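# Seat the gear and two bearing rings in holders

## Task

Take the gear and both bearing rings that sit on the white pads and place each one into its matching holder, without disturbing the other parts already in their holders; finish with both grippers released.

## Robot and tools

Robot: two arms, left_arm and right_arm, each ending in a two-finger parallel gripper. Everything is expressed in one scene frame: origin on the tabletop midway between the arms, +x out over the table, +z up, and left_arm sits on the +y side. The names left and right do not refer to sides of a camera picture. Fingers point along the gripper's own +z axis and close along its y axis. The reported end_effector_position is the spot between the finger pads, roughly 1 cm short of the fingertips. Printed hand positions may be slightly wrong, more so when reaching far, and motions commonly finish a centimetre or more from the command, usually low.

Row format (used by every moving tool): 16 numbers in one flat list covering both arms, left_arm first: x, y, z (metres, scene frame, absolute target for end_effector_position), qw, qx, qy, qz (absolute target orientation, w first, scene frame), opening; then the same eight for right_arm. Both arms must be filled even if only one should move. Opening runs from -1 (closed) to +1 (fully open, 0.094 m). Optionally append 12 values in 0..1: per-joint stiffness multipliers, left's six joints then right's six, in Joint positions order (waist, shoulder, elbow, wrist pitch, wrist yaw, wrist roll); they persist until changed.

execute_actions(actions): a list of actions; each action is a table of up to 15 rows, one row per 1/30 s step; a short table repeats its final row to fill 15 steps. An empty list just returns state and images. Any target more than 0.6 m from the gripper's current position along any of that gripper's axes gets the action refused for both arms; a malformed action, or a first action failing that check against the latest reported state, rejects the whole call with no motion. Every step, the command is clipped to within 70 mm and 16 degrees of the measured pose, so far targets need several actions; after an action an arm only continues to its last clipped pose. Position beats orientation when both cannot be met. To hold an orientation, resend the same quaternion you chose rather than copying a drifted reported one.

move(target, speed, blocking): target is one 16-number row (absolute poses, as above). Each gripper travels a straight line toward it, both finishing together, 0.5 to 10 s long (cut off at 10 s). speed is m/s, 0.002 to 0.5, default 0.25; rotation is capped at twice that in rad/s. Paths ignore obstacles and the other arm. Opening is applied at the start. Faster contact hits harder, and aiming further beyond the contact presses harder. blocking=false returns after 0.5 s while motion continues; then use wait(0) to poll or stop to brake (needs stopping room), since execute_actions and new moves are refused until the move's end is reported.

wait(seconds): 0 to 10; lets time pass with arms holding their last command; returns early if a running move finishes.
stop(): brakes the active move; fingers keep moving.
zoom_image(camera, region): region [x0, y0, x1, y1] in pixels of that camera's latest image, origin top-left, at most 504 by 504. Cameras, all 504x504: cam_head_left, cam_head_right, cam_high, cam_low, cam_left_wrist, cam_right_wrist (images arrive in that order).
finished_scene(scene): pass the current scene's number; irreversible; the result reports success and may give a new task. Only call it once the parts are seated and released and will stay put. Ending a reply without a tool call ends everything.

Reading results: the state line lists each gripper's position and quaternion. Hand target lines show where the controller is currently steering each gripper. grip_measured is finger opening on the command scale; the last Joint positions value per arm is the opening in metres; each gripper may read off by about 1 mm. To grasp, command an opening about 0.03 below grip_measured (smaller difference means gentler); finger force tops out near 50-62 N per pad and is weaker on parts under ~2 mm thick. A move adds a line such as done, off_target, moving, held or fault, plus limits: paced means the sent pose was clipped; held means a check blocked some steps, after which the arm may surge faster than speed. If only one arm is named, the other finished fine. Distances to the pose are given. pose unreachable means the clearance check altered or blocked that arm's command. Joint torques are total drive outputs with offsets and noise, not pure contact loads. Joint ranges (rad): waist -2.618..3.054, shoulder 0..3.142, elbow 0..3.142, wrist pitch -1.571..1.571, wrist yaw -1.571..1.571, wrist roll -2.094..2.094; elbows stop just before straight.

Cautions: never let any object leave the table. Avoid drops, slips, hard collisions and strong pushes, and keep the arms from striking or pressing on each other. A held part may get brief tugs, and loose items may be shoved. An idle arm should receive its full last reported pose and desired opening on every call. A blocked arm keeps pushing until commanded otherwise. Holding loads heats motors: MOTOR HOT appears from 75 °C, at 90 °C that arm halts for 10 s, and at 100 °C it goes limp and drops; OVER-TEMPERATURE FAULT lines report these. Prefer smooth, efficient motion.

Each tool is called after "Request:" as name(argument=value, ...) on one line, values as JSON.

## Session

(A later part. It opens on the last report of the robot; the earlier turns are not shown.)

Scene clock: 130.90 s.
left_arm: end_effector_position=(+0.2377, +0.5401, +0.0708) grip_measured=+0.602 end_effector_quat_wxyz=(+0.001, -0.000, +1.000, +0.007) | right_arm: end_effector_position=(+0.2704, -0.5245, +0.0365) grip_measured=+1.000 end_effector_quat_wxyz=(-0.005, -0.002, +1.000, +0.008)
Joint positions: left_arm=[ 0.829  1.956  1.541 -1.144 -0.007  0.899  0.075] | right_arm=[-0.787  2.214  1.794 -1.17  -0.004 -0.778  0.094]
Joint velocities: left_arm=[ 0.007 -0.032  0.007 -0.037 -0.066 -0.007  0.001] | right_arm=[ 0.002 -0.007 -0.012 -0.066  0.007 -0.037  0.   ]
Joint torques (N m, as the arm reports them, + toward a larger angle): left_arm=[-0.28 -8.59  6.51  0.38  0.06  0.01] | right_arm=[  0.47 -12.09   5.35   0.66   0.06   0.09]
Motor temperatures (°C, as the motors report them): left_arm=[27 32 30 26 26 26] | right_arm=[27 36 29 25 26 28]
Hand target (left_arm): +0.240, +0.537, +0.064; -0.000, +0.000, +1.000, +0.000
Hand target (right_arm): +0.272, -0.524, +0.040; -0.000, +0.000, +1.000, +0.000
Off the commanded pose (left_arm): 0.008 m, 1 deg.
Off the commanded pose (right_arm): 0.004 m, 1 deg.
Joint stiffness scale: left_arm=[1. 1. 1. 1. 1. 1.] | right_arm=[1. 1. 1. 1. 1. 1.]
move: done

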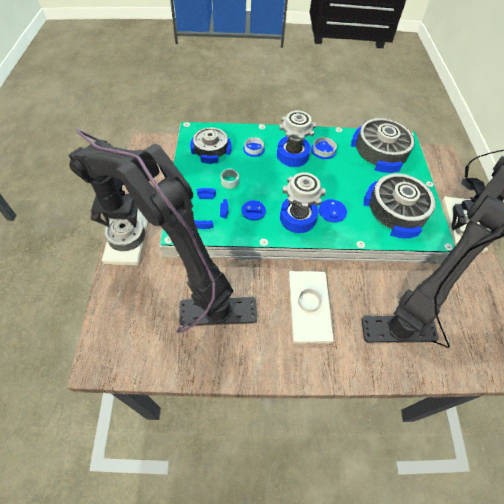

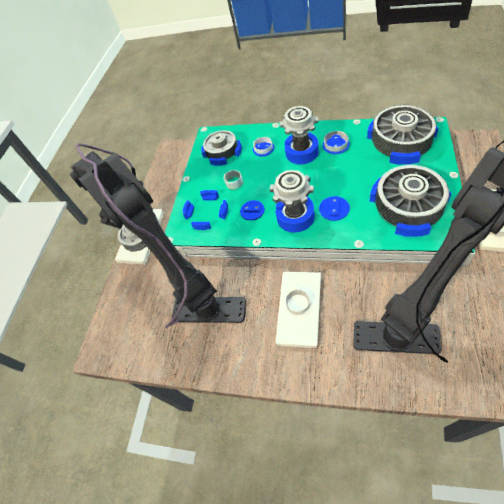

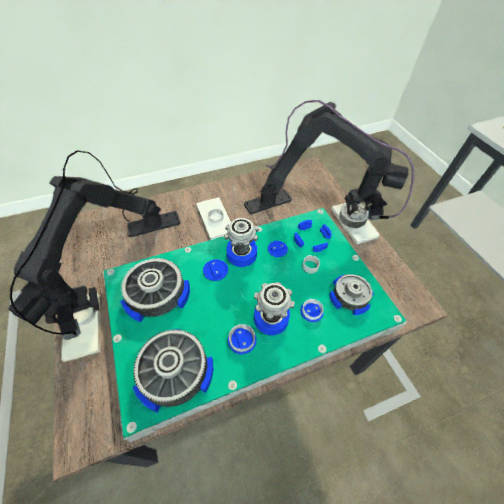

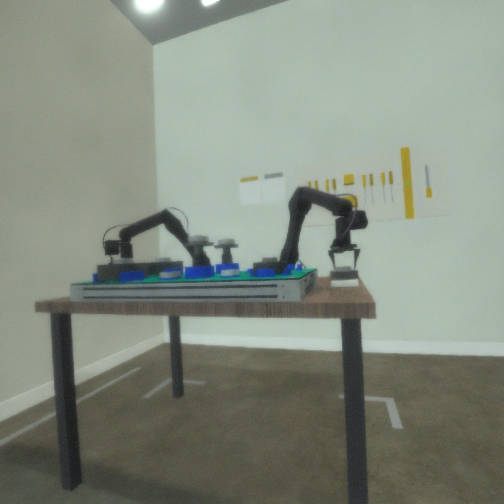

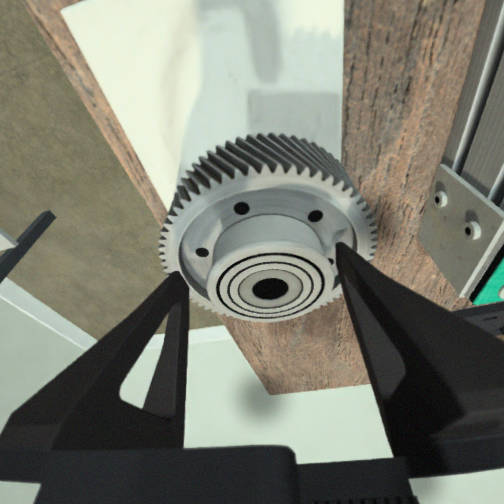

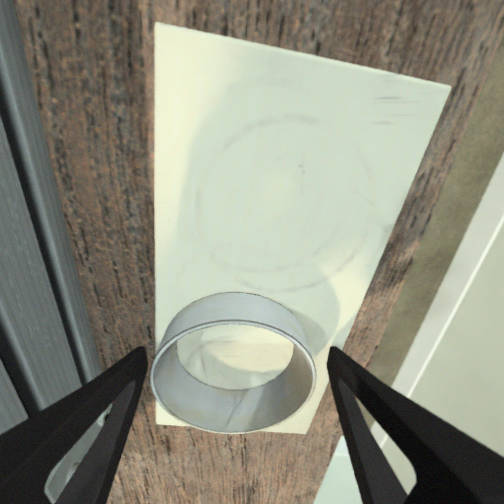

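Request:
move(target=[0.238, 0.532, 0.058, 0, 0, 1, 0, 0.6, 0.271, -0.522, 0.034, 0, 0, 1, 0, 1], speed=0.03)

Scene clock: 152.93 s.
left_arm: end_effector_position=(+0.2338, +0.5351, +0.0600) grip_measured=+0.602 end_effector_quat_wxyz=(-0.004, -0.002, +1.000, +0.000) | right_arm: end_effector_position=(+0.2700, -0.5240, +0.0332) grip_measured=+1.000 end_effector_quat_wxyz=(-0.003, -0.002, +1.000, +0.005)
Joint positions: left_arm=[ 0.829  1.956  1.497 -1.117 -0.007  0.897  0.075] | right_arm=[-0.786  2.206  1.768 -1.145 -0.003 -0.777  0.094]
Joint velocities: left_arm=[ 0.002 -0.017  0.017  0.022 -0.007 -0.007 -0.001] | right_arm=[-0.002  0.002 -0.007  0.051  0.022 -0.007  0.   ]
Joint torques (N m, as the arm reports them, + toward a larger angle): left_arm=[-0.76 -9.55  6.35  0.36  0.09 -0.04] | right_arm=[  0.56 -11.78   5.08   0.67   0.06   0.1 ]
Motor temperatures (°C, as the motors report them): left_arm=[27 32 30 26 26 26] | right_arm=[27 38 29 25 26 28]
Hand target (left_arm): +0.238, +0.532, +0.058; +0.000, +0.000, +1.000, -0.000
Hand target (right_arm): +0.271, -0.522, +0.034; -0.000, -0.000, +1.000, +0.000
Off the commanded pose (left_arm): 0.006 m, 1 deg.
Off the commanded pose (right_arm): 0.002 m, 1 deg.
Joint stiffness scale: left_arm=[1. 1. 1. 1. 1. 1.] | right_arm=[1. 1. 1. 1. 1. 1.]
move: done

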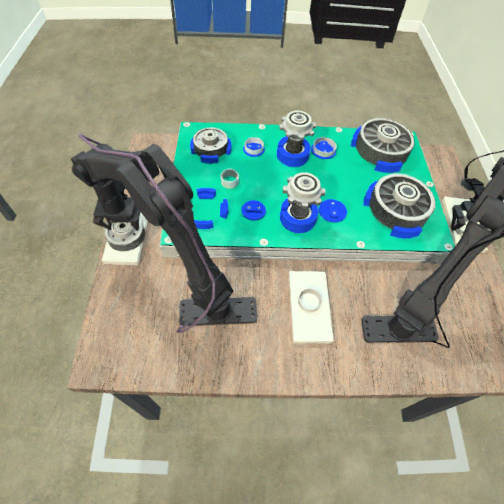

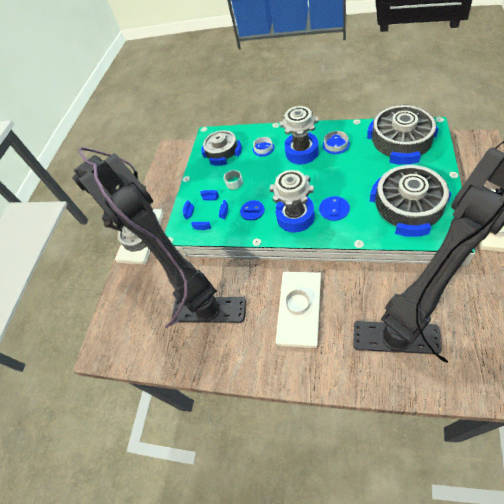

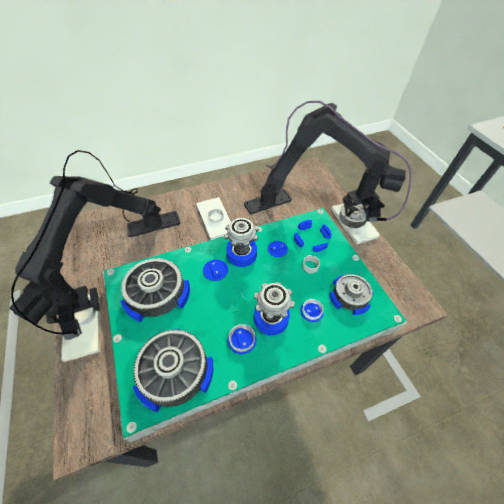

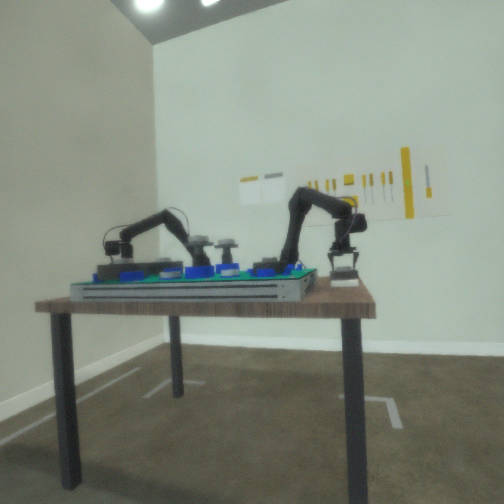

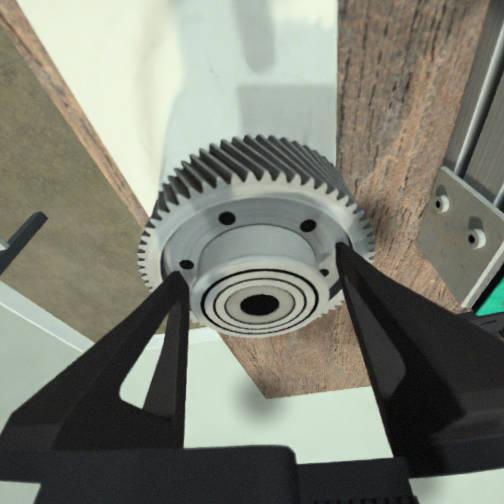

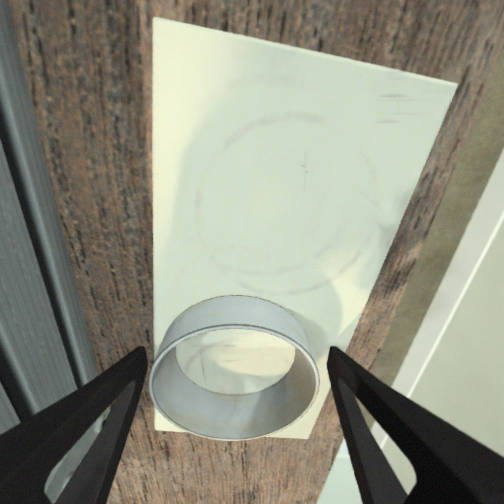

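Request:
execute_actions(actions=[[[0.238,0.532,0.058,0,0,1,0,0.55,0.271,-0.522,0.034,0,0,1,0,0.95],[0.238,0.532,0.058,0,0,1,0,0.5,0.271,-0.522,0.034,0,0,1,0,0.9],[0.238,0.532,0.058,0,0,1,0,0.45,0.271,-0.522,0.034,0,0,1,0,0.86],[0.238,0.532,0.058,0,0,1,0,0.4,0.271,-0.522,0.034,0,0,1,0,0.82],[0.238,0.532,0.058,0,0,1,0,0.36,0.271,-0.522,0.034,0,0,1,0,0.79],[0.238,0.532,0.058,0,0,1,0,0.32,0.271,-0.522,0.034,0,0,1,0,0.76],[0.238,0.532,0.058,0,0,1,0,0.29,0.271,-0.522,0.034,0,0,1,0,0.74],[0.238,0.532,0.058,0,0,1,0,0.26,0.271,-0.522,0.034,0,0,1,0,0.72],[0.238,0.532,0.058,0,0,1,0,0.24,0.271,-0.522,0.034,0,0,1,0,0.70],[0.238,0.532,0.058,0,0,1,0,0.22,0.271,-0.522,0.034,0,0,1,0,0.68],[0.238,0.532,0.058,0,0,1,0,0.20,0.271,-0.522,0.034,0,0,1,0,0.66],[0.238,0.532,0.058,0,0,1,0,0.18,0.271,-0.522,0.034,0,0,1,0,0.64],[0.238,0.532,0.058,0,0,1,0,0.16,0.271,-0.522,0.034,0,0,1,0,0.62],[0.238,0.532,0.058,0,0,1,0,0.15,0.271,-0.522,0.034,0,0,1,0,0.61],[0.238,0.532,0.058,0,0,1,0,0.15,0.271,-0.522,0.034,0,0,1,0,0.60]],[[0.238,0.532,0.058,0,0,1,0,0.15,0.271,-0.522,0.034,0,0,1,0,0.60]]])

Scene clock: 159.67 s.
left_arm: end_effector_position=(+0.2343, +0.5353, +0.0597) grip_measured=+0.227 end_effector_quat_wxyz=(-0.004, -0.002, +1.000, +0.001) | right_arm: end_effector_position=(+0.2704, -0.5245, +0.0332) grip_measured=+0.603 end_effector_quat_wxyz=(-0.002, -0.001, +1.000, +0.004)
Joint positions: left_arm=[ 0.828  1.956  1.496 -1.114 -0.007  0.895  0.058] | right_arm=[-0.786  2.206  1.768 -1.142 -0.002 -0.777  0.075]
Joint velocities: left_arm=[-0.027 -0.012 -0.012 -0.022  0.051  0.051  0.001] | right_arm=[-0.002  0.007  0.002 -0.022 -0.081 -0.022 -0.   ]
Joint torques (N m, as the arm reports them, + toward a larger angle): left_arm=[-0.62 -9.67  6.52  0.36  0.07 -0.04] | right_arm=[  0.56 -11.76   5.08   0.66   0.04   0.1 ]
Motor temperatures (°C, as the motors report them): left_arm=[27 33 29 26 26 26] | right_arm=[27 38 29 25 26 28]
Hand target (left_arm): +0.238, +0.532, +0.058; +0.000, +0.000, +1.000, -0.000
Hand target (right_arm): +0.271, -0.522, +0.034; -0.000, +0.000, +1.000, +0.000
Off the commanded pose (left_arm): 0.005 m, 1 deg.
Off the commanded pose (right_arm): 0.003 m, 1 deg.
Joint stiffness scale: left_arm=[1. 1. 1. 1. 1. 1.] | right_arm=[1. 1. 1. 1. 1. 1.]

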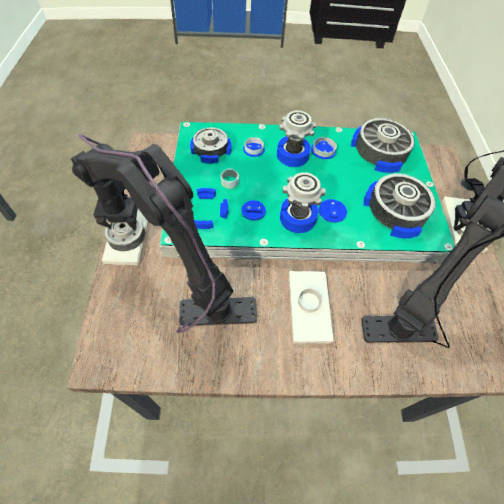

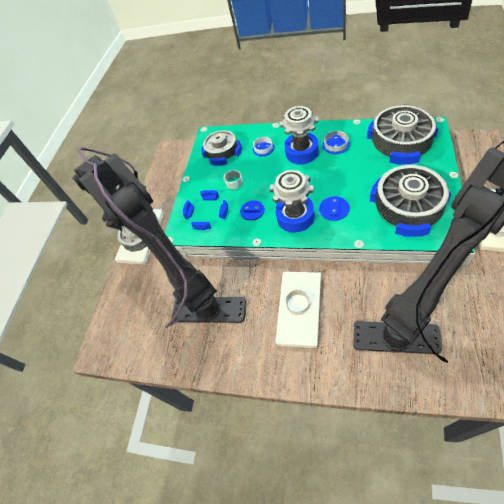

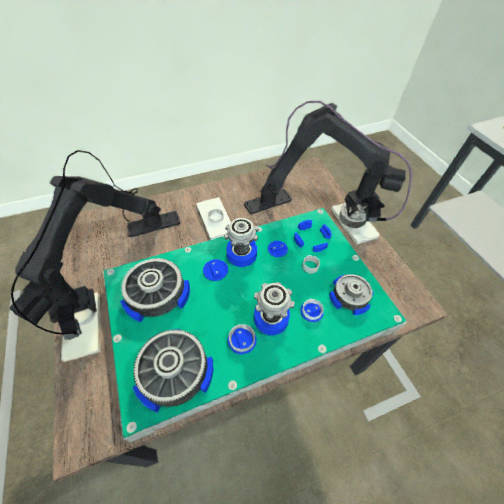

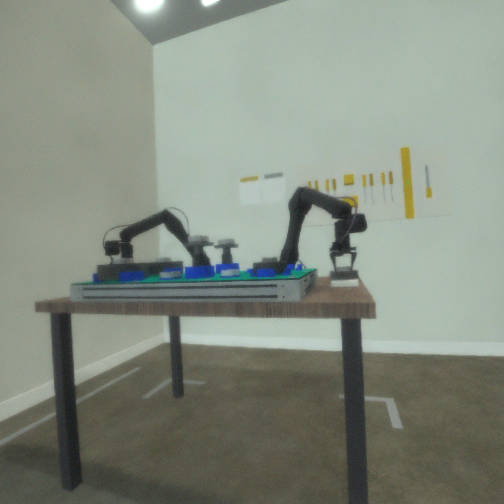

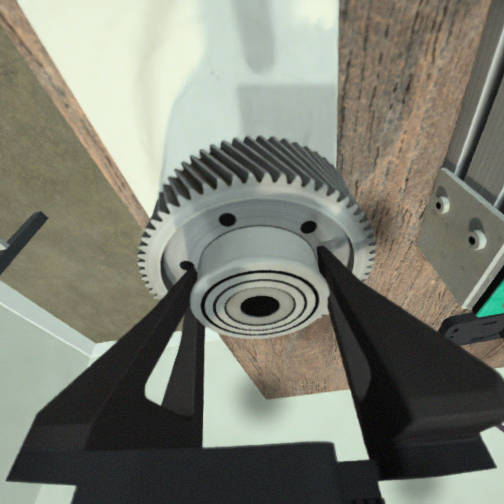

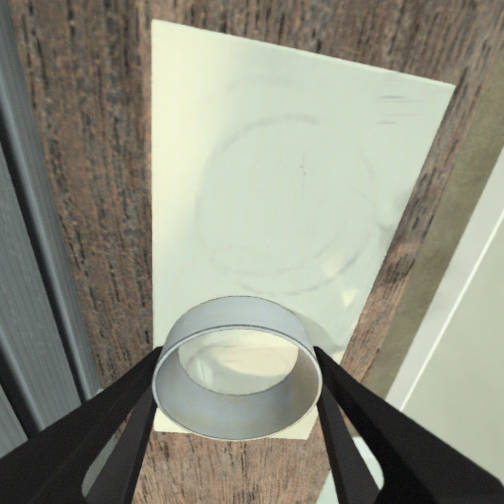

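Request:
execute_actions(actions=[[[0.238,0.532,0.058,0,0,1,0,0.18,0.271,-0.522,0.034,0,0,1,0,0.59],[0.238,0.532,0.058,0,0,1,0,0.18,0.271,-0.522,0.034,0,0,1,0,0.58],[0.238,0.532,0.058,0,0,1,0,0.18,0.271,-0.522,0.034,0,0,1,0,0.57],[0.238,0.532,0.058,0,0,1,0,0.18,0.271,-0.522,0.034,0,0,1,0,0.56],[0.238,0.532,0.058,0,0,1,0,0.18,0.271,-0.522,0.034,0,0,1,0,0.55],[0.238,0.532,0.058,0,0,1,0,0.18,0.271,-0.522,0.034,0,0,1,0,0.54],[0.238,0.532,0.058,0,0,1,0,0.18,0.271,-0.522,0.034,0,0,1,0,0.53],[0.238,0.532,0.058,0,0,1,0,0.18,0.271,-0.522,0.034,0,0,1,0,0.52]]])

Scene clock: 164.40 s.
left_arm: end_effector_position=(+0.2343, +0.5353, +0.0597) grip_measured=+0.227 end_effector_quat_wxyz=(-0.004, -0.002, +1.000, +0.001) | right_arm: end_effector_position=(+0.2704, -0.5245, +0.0332) grip_measured=+0.572 end_effector_quat_wxyz=(-0.002, -0.001, +1.000, +0.004)
Joint positions: left_arm=[ 0.828  1.956  1.496 -1.114 -0.007  0.895  0.058] | right_arm=[-0.786  2.206  1.768 -1.142 -0.002 -0.777  0.074]
Joint velocities: left_arm=[-0.002 -0.002 -0.007  0.007  0.037  0.007  0.001] | right_arm=[-0.022 -0.017  0.002  0.022 -0.022 -0.007  0.   ]
Joint torques (N m, as the arm reports them, + toward a larger angle): left_arm=[-0.69 -9.53  6.43  0.36  0.07 -0.02] | right_arm=[  0.55 -11.77   5.05   0.66   0.05   0.09]
Motor temperatures (°C, as the motors report them): left_arm=[27 33 29 26 26 26] | right_arm=[27 38 29 25 26 28]
Hand target (left_arm): +0.238, +0.532, +0.058; +0.000, +0.000, +1.000, -0.000
Hand target (right_arm): +0.271, -0.522, +0.034; -0.000, -0.000, +1.000, +0.000
Off the commanded pose (left_arm): 0.005 m, 1 deg.
Off the commanded pose (right_arm): 0.003 m, 1 deg.
Joint stiffness scale: left_arm=[1. 1. 1. 1. 1. 1.] | right_arm=[1. 1. 1. 1. 1. 1.]

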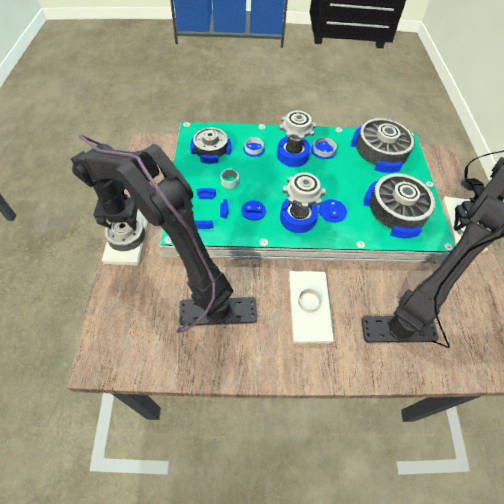

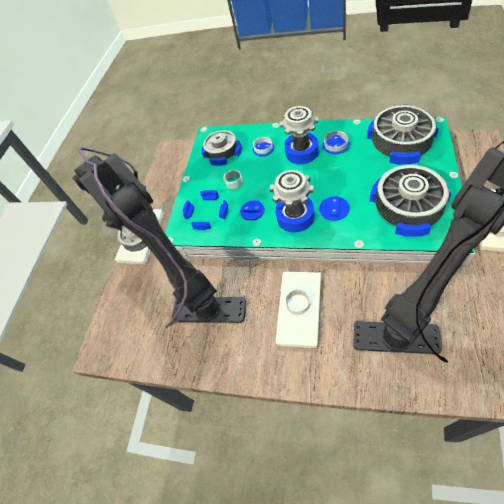

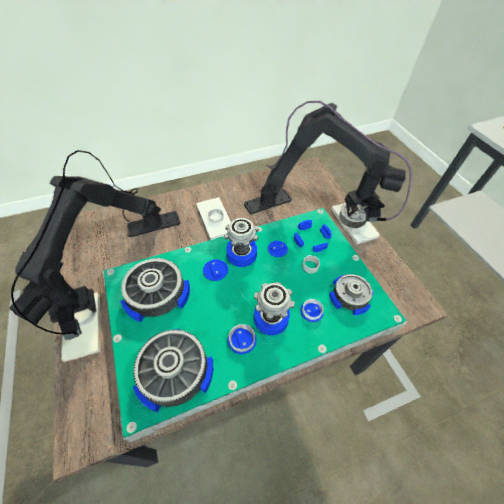

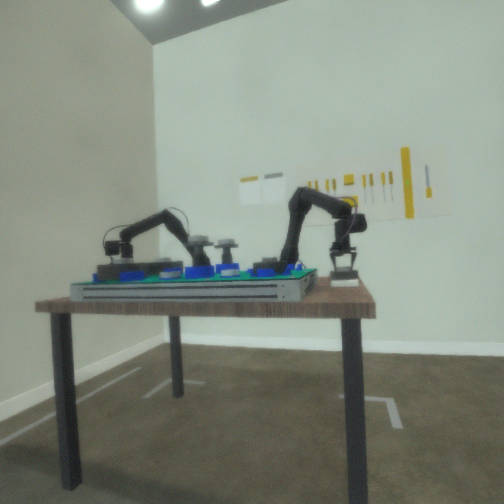

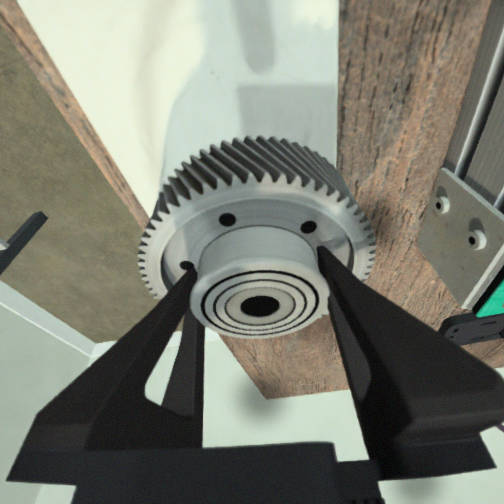

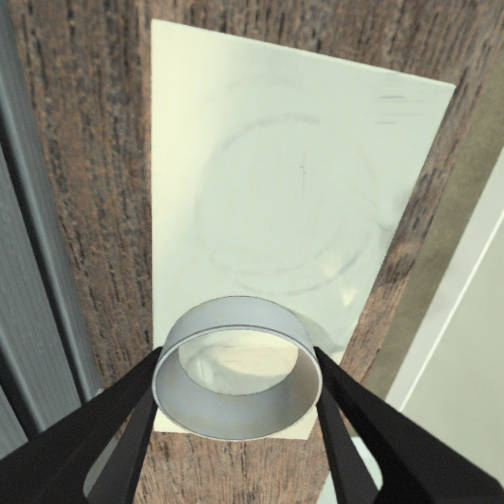

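Request:
move(target=[0.238, 0.53, 0.15, 0, 0, 1, 0, 0.18, 0.271, -0.52, 0.17, 0, 0, 1, 0, 0.535], speed=0.15)

Request:
move(target=[0.32, 0.295, 0.16, 0, 0, 1, 0, 0.18, 0.325, -0.125, 0.18, 0, 0.643, 0.766, 0, 0.535], speed=0.25)

Scene clock: 197.80 s.
left_arm: end_effector_position=(+0.2311, +0.5325, +0.1100) grip_measured=+0.227 end_effector_quat_wxyz=(-0.026, -0.002, +0.999, -0.024) | right_arm: end_effector_position=(+0.2696, -0.5238, +0.1559) grip_measured=+0.572 end_effector_quat_wxyz=(+0.014, -0.000, +1.000, -0.012)
Joint positions: left_arm=[ 0.828  1.982  1.731 -1.39  -0.011  0.894  0.058] | right_arm=[-0.786  2.169  2.2   -1.566 -0.002 -0.774  0.074]
Joint velocities: left_arm=[ 0.012 -0.027 -0.012 -0.022 -0.007 -0.007 -0.001] | right_arm=[ 0.012 -0.007 -0.002 -0.007  0.007 -0.066 -0.   ]
Joint torques (N m, as the arm reports them, + toward a larger angle): left_arm=[ -0.73 -14.24  14.04  -0.43   0.15  -0.03] | right_arm=[  0.84 -11.72   8.26   0.46   0.05   0.09]
Motor temperatures (°C, as the motors report them): left_arm=[27 35 30 26 26 26] | right_arm=[27 39 29 25 26 28]
Hand target (left_arm): +0.237, +0.529, +0.148; +0.001, +0.000, +1.000, +0.000
Hand target (right_arm): +0.271, -0.520, +0.169; +0.021, -0.000, +1.000, -0.020
Off the commanded pose (left_arm): 0.041 m, 4 deg.
Off the commanded pose (right_arm): 0.015 m, 2 deg.
Joint stiffness scale: left_arm=[1. 1. 1. 1. 1. 1.] | right_arm=[1. 1. 1. 1. 1. 1.]
joint sent to its limit (right arm) — the command would take joint 4 (wrist pitch) past its lower limit, so that joint was sent only as far as its limit.
move: off_target (left_arm, right_arm)

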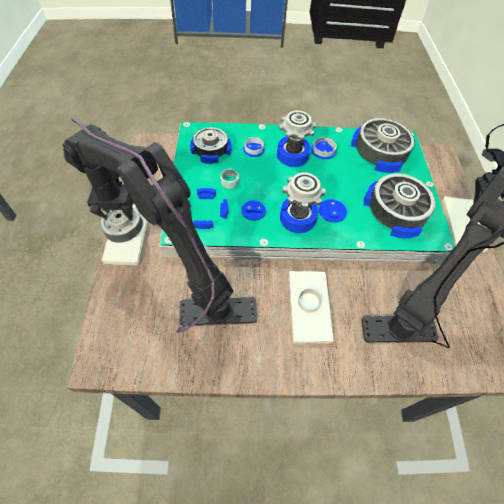

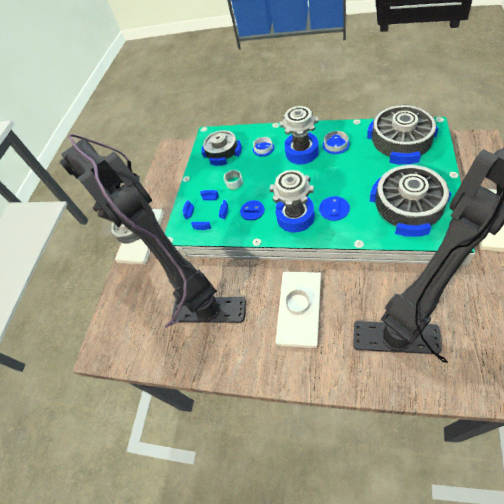

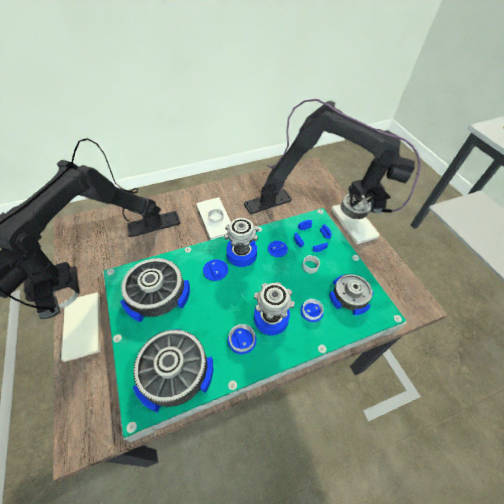

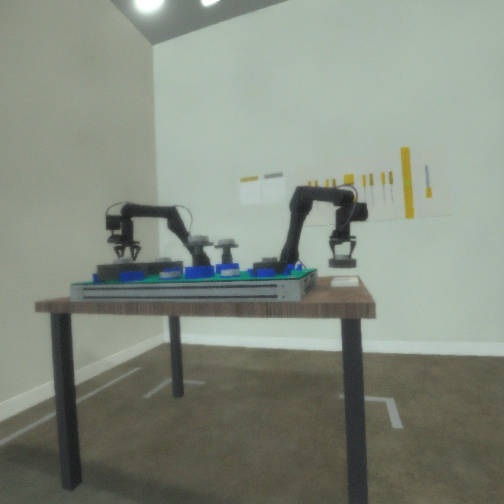

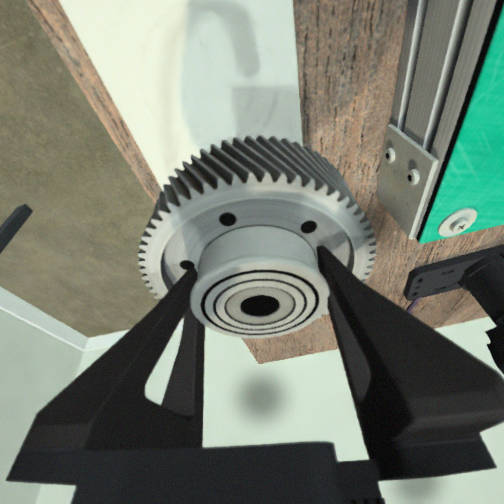

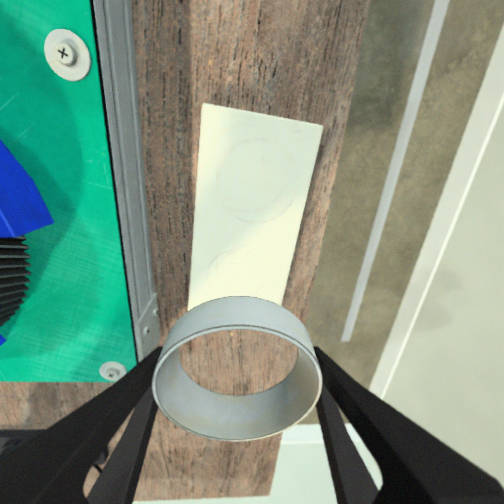

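Scene clock: 201.23 s.
left_arm: end_effector_position=(+0.2941, +0.4651, +0.1045) grip_measured=+0.227 end_effector_quat_wxyz=(-0.047, -0.028, +0.990, +0.131) | right_arm: end_effector_position=(+0.3276, -0.1311, +0.1743) grip_measured=+0.572 end_effector_quat_wxyz=(+0.009, +0.638, +0.770, +0.004)
Joint positions: left_arm=[ 0.44   1.855  1.511 -1.187 -0.276  0.46   0.058] | right_arm=[ 0.261  1.978  1.985 -1.561  0.01   1.656  0.074]
Joint velocities: left_arm=[ 0.007  0.007 -0.012 -0.007 -0.037 -0.007  0.   ] | right_arm=[ 0.007  0.012 -0.002 -0.051 -0.037  0.081 -0.001]
Joint torques (N m, as the arm reports them, + toward a larger angle): left_arm=[ -5.58 -14.12   9.97  -0.85   2.73  -0.32] | right_arm=[-0.06 -8.78  8.66  0.39  0.09  0.1 ]
Motor temperatures (°C, as the motors report them): left_arm=[27 37 31 26 27 26] | right_arm=[27 39 29 25 26 28]
Hand target (left_arm): +0.307, +0.390, +0.127; -0.003, -0.000, +1.000, +0.015
Hand target (right_arm): +0.327, -0.132, +0.179; +0.010, +0.643, +0.766, +0.003
Off the commanded pose (left_arm): 0.181 m, 16 deg; position and orientation clipped at the last step of the last action.
Off the commanded pose (right_arm): 0.009 m, 1 deg.
Joint stiffness scale: left_arm=[1. 1. 1. 1. 1. 1.] | right_arm=[1. 1. 1. 1. 1. 1.]
joint sent to its limit (right arm) — the command would take joint 4 (wrist pitch) past its lower limit, so that joint was sent only as far as its limit.
move: off_target (left_arm); limits=paced

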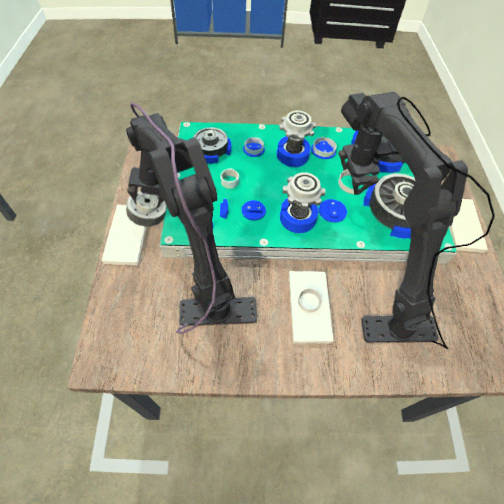

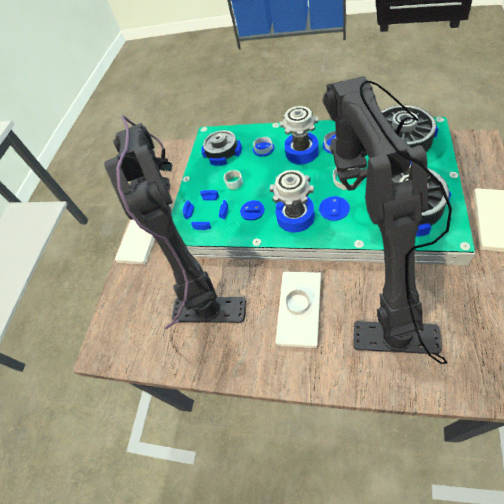

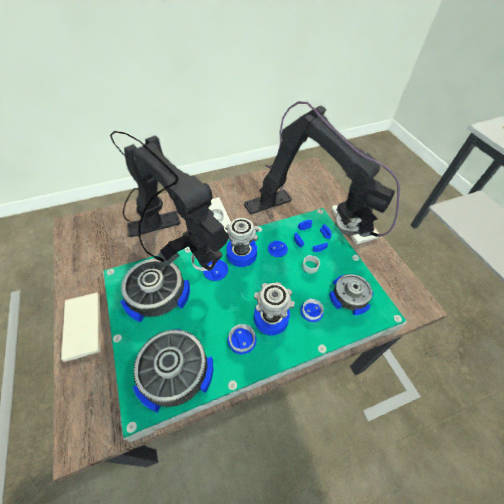

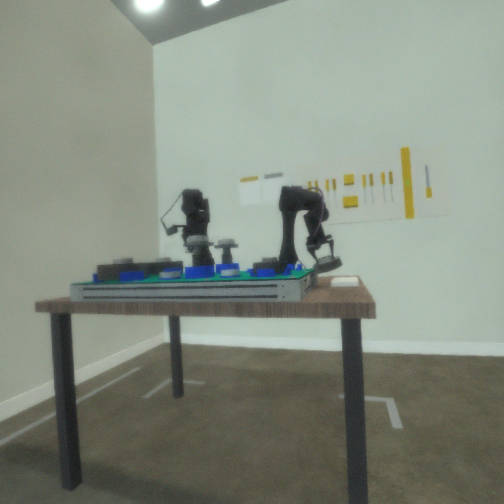

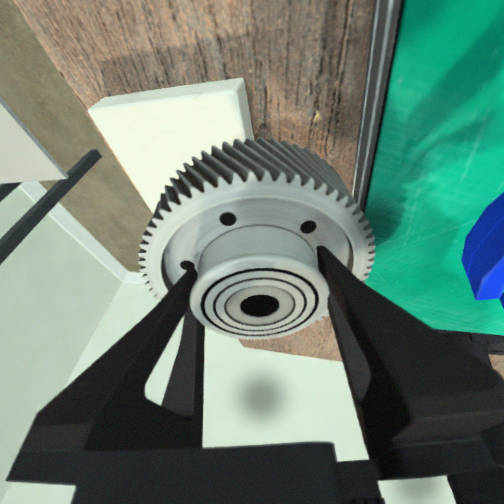

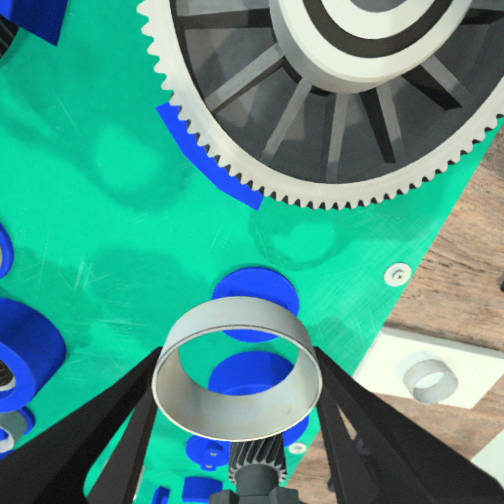

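Request:
move(target=[0.29, 0.49, 0.2, 0, 0, 1, 0, 0.18, 0.325, -0.125, 0.18, 0, 0.643, 0.766, 0, 0.535], speed=0.12)

Scene clock: 205.10 s.
left_arm: end_effector_position=(+0.2894, +0.4904, +0.1481) grip_measured=+0.227 end_effector_quat_wxyz=(-0.019, -0.000, +1.000, -0.007) | right_arm: end_effector_position=(+0.3267, -0.1282, +0.1743) grip_measured=+0.572 end_effector_quat_wxyz=(+0.006, +0.642, +0.766, +0.006)
Joint positions: left_arm=[ 0.632  2.003  1.913 -1.52  -0.014  0.702  0.058] | right_arm=[ 0.265  1.978  1.985 -1.561  0.003  1.673  0.074]
Joint velocities: left_arm=[ 0.002 -0.007 -0.017 -0.007 -0.022  0.007  0.002] | right_arm=[-0.017 -0.002  0.007  0.139  0.022 -0.007 -0.   ]
Joint torques (N m, as the arm reports them, + toward a larger angle): left_arm=[  0.52 -16.45  14.14  -0.23   0.13   0.12] | right_arm=[ 0.67 -8.91  8.56  0.38  0.    0.09]
Motor temperatures (°C, as the motors report them): left_arm=[27 38 31 26 28 26] | right_arm=[27 38 29 25 26 28]
Hand target (left_arm): +0.287, +0.489, +0.196; +0.027, +0.000, +0.999, +0.025
Hand target (right_arm): +0.325, -0.125, +0.180; +0.005, +0.643, +0.766, +0.007
Off the commanded pose (left_arm): 0.052 m, 2 deg.
Off the commanded pose (right_arm): 0.007 m, 1 deg.
Joint stiffness scale: left_arm=[1. 1. 1. 1. 1. 1.] | right_arm=[1. 1. 1. 1. 1. 1.]
joint sent to its limit (left arm) — the command would take joint 4 (wrist pitch) past its lower limit, so that joint was sent only as far as its limit.
joint sent to its limit (right arm) — the command would take joint 4 (wrist pitch) past its lower limit, so that joint was sent only as far as its limit.
move: off_target (left_arm)

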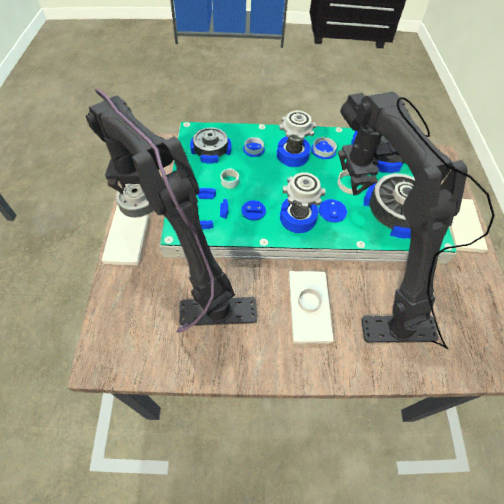

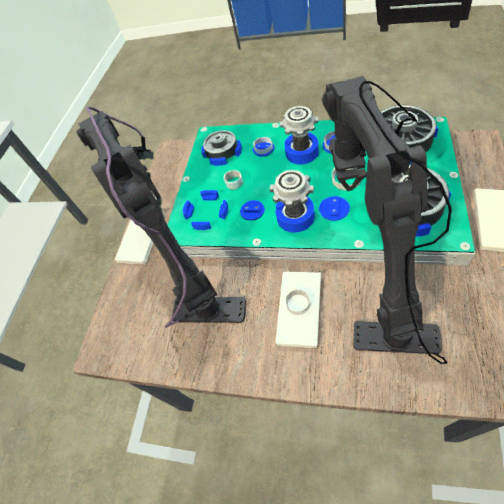

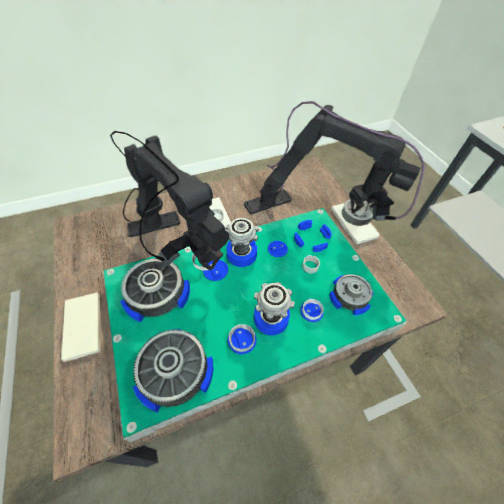

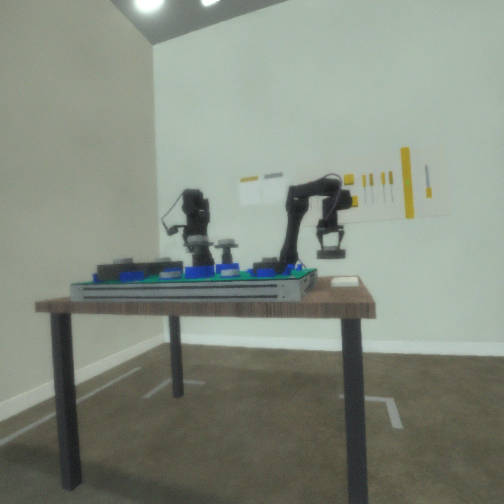

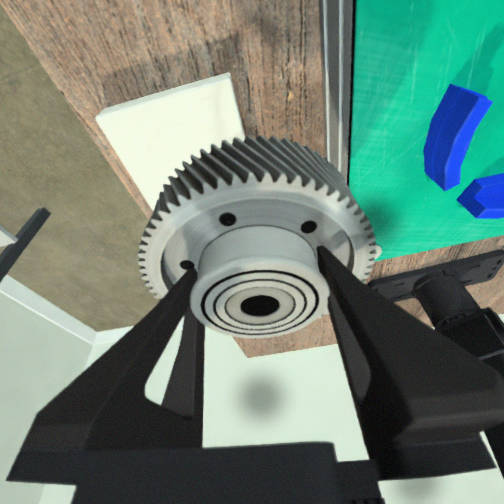

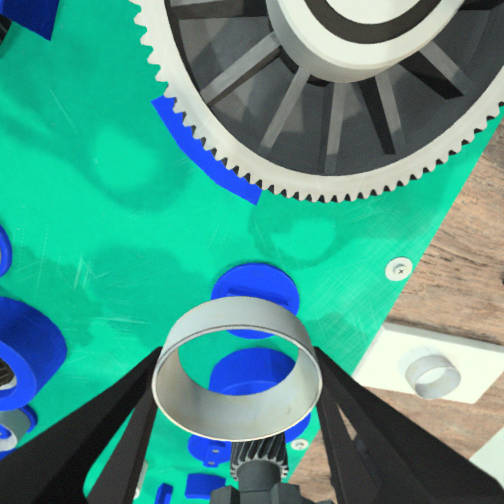

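Request:
move(target=[0.32, 0.298, 0.2, 0, 0, 1, 0, 0.18, 0.31, -0.117, 0.125, 0, 0.643, 0.766, 0, 0.535], speed=0.15)

Scene clock: 215.07 s.
left_arm: end_effector_position=(+0.3297, +0.2968, +0.1548) grip_measured=+0.227 end_effector_quat_wxyz=(-0.032, +0.004, +0.999, -0.007) | right_arm: end_effector_position=(+0.3113, -0.1202, +0.1180) grip_measured=+0.572 end_effector_quat_wxyz=(-0.006, +0.642, +0.766, -0.012)
Joint positions: left_arm=[ 0.077  1.838  1.715 -1.512  0.004  0.157  0.058] | right_arm=[ 0.298  1.942  1.708 -1.365  0.002  1.705  0.074]
Joint velocities: left_arm=[-0.017 -0.007  0.017 -0.037 -0.051 -0.007  0.002] | right_arm=[ 0.007  0.012  0.022  0.037 -0.11  -0.037 -0.001]
Joint torques (N m, as the arm reports them, + toward a larger angle): left_arm=[  0.05 -15.18  13.03  -0.34  -0.03  -0.05] | right_arm=[  0.69 -10.84   5.73   0.6    0.     0.08]
Motor temperatures (°C, as the motors report them): left_arm=[27 43 33 26 28 26] | right_arm=[27 37 30 25 26 28]
Hand target (left_arm): +0.323, +0.296, +0.197; +0.017, -0.001, +1.000, +0.001
Hand target (right_arm): +0.310, -0.117, +0.125; -0.000, +0.643, +0.766, -0.000
Off the commanded pose (left_arm): 0.046 m, 4 deg.
Off the commanded pose (right_arm): 0.008 m, 2 deg.
Joint stiffness scale: left_arm=[1. 1. 1. 1. 1. 1.] | right_arm=[1. 1. 1. 1. 1. 1.]
joint sent to its limit (left arm) — the command would take joint 4 (wrist pitch) past its lower limit, so that joint was sent only as far as its limit.
move: off_target (left_arm); limits=paced

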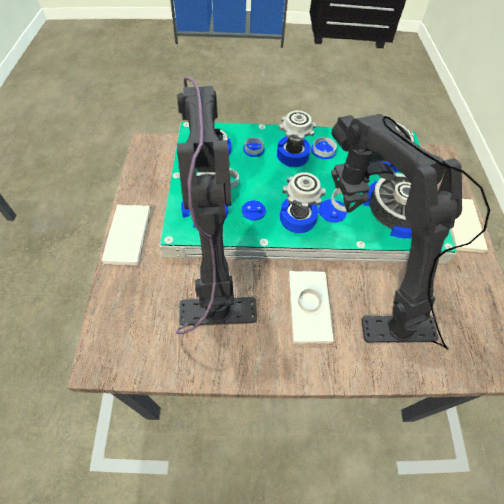

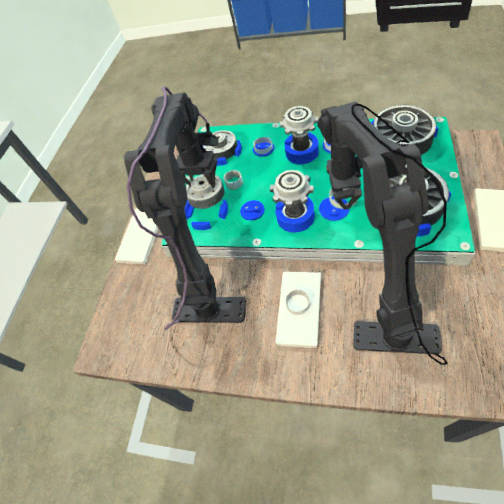

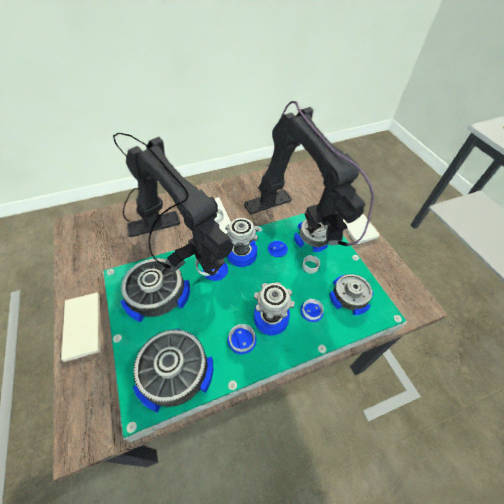

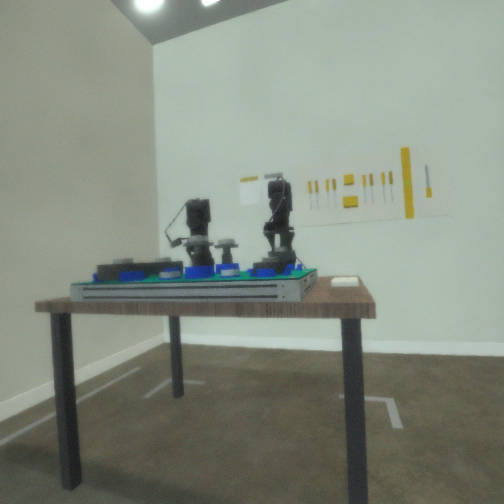

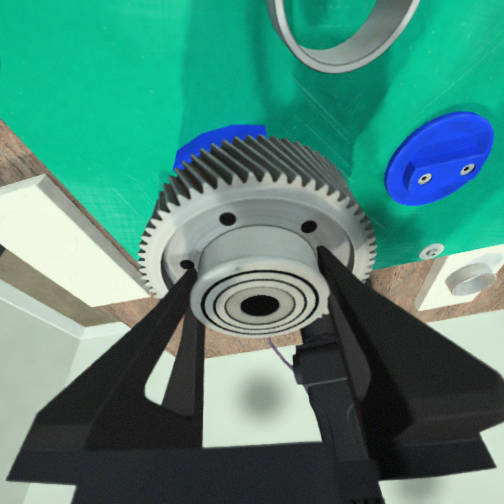

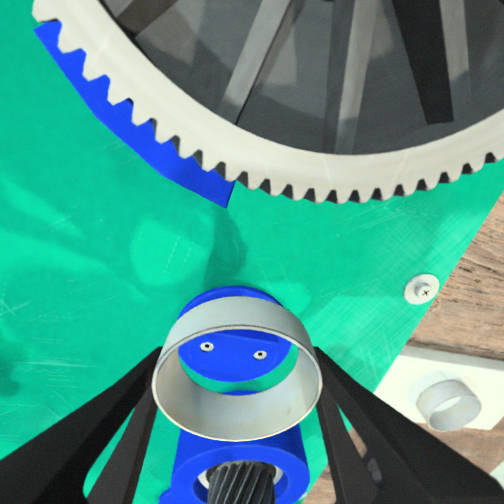

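Request:
zoom_image(camera="cam_head_right", region=[150, 140, 270, 260])

Request:
zoom_image(camera="cam_high", region=[260, 180, 380, 300])

Region (150, 140, 270, 260) of cam_head_right's 504x504 image, scaled by 4.200, with more detail than that image has.

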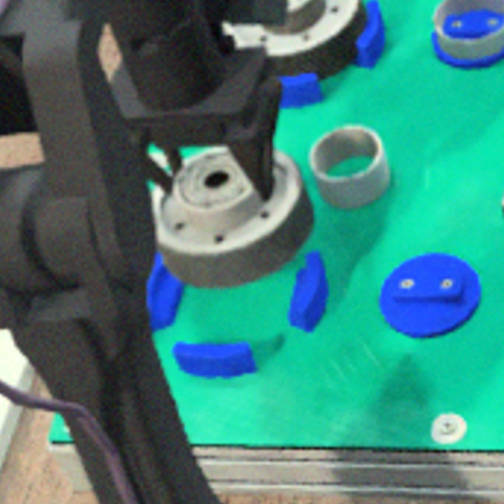

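Region (260, 180, 380, 300) of cam_high's 504x504 image, scaled by 4.200, with more detail than that image has.

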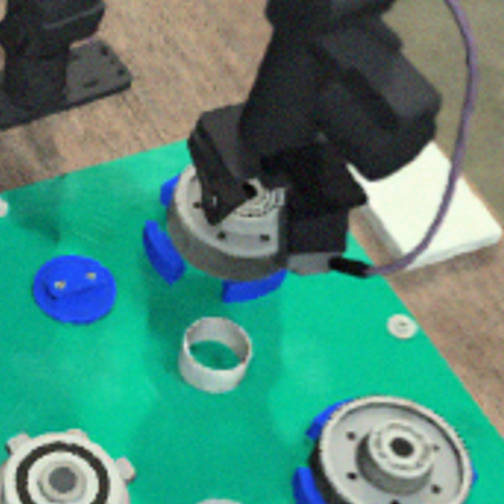

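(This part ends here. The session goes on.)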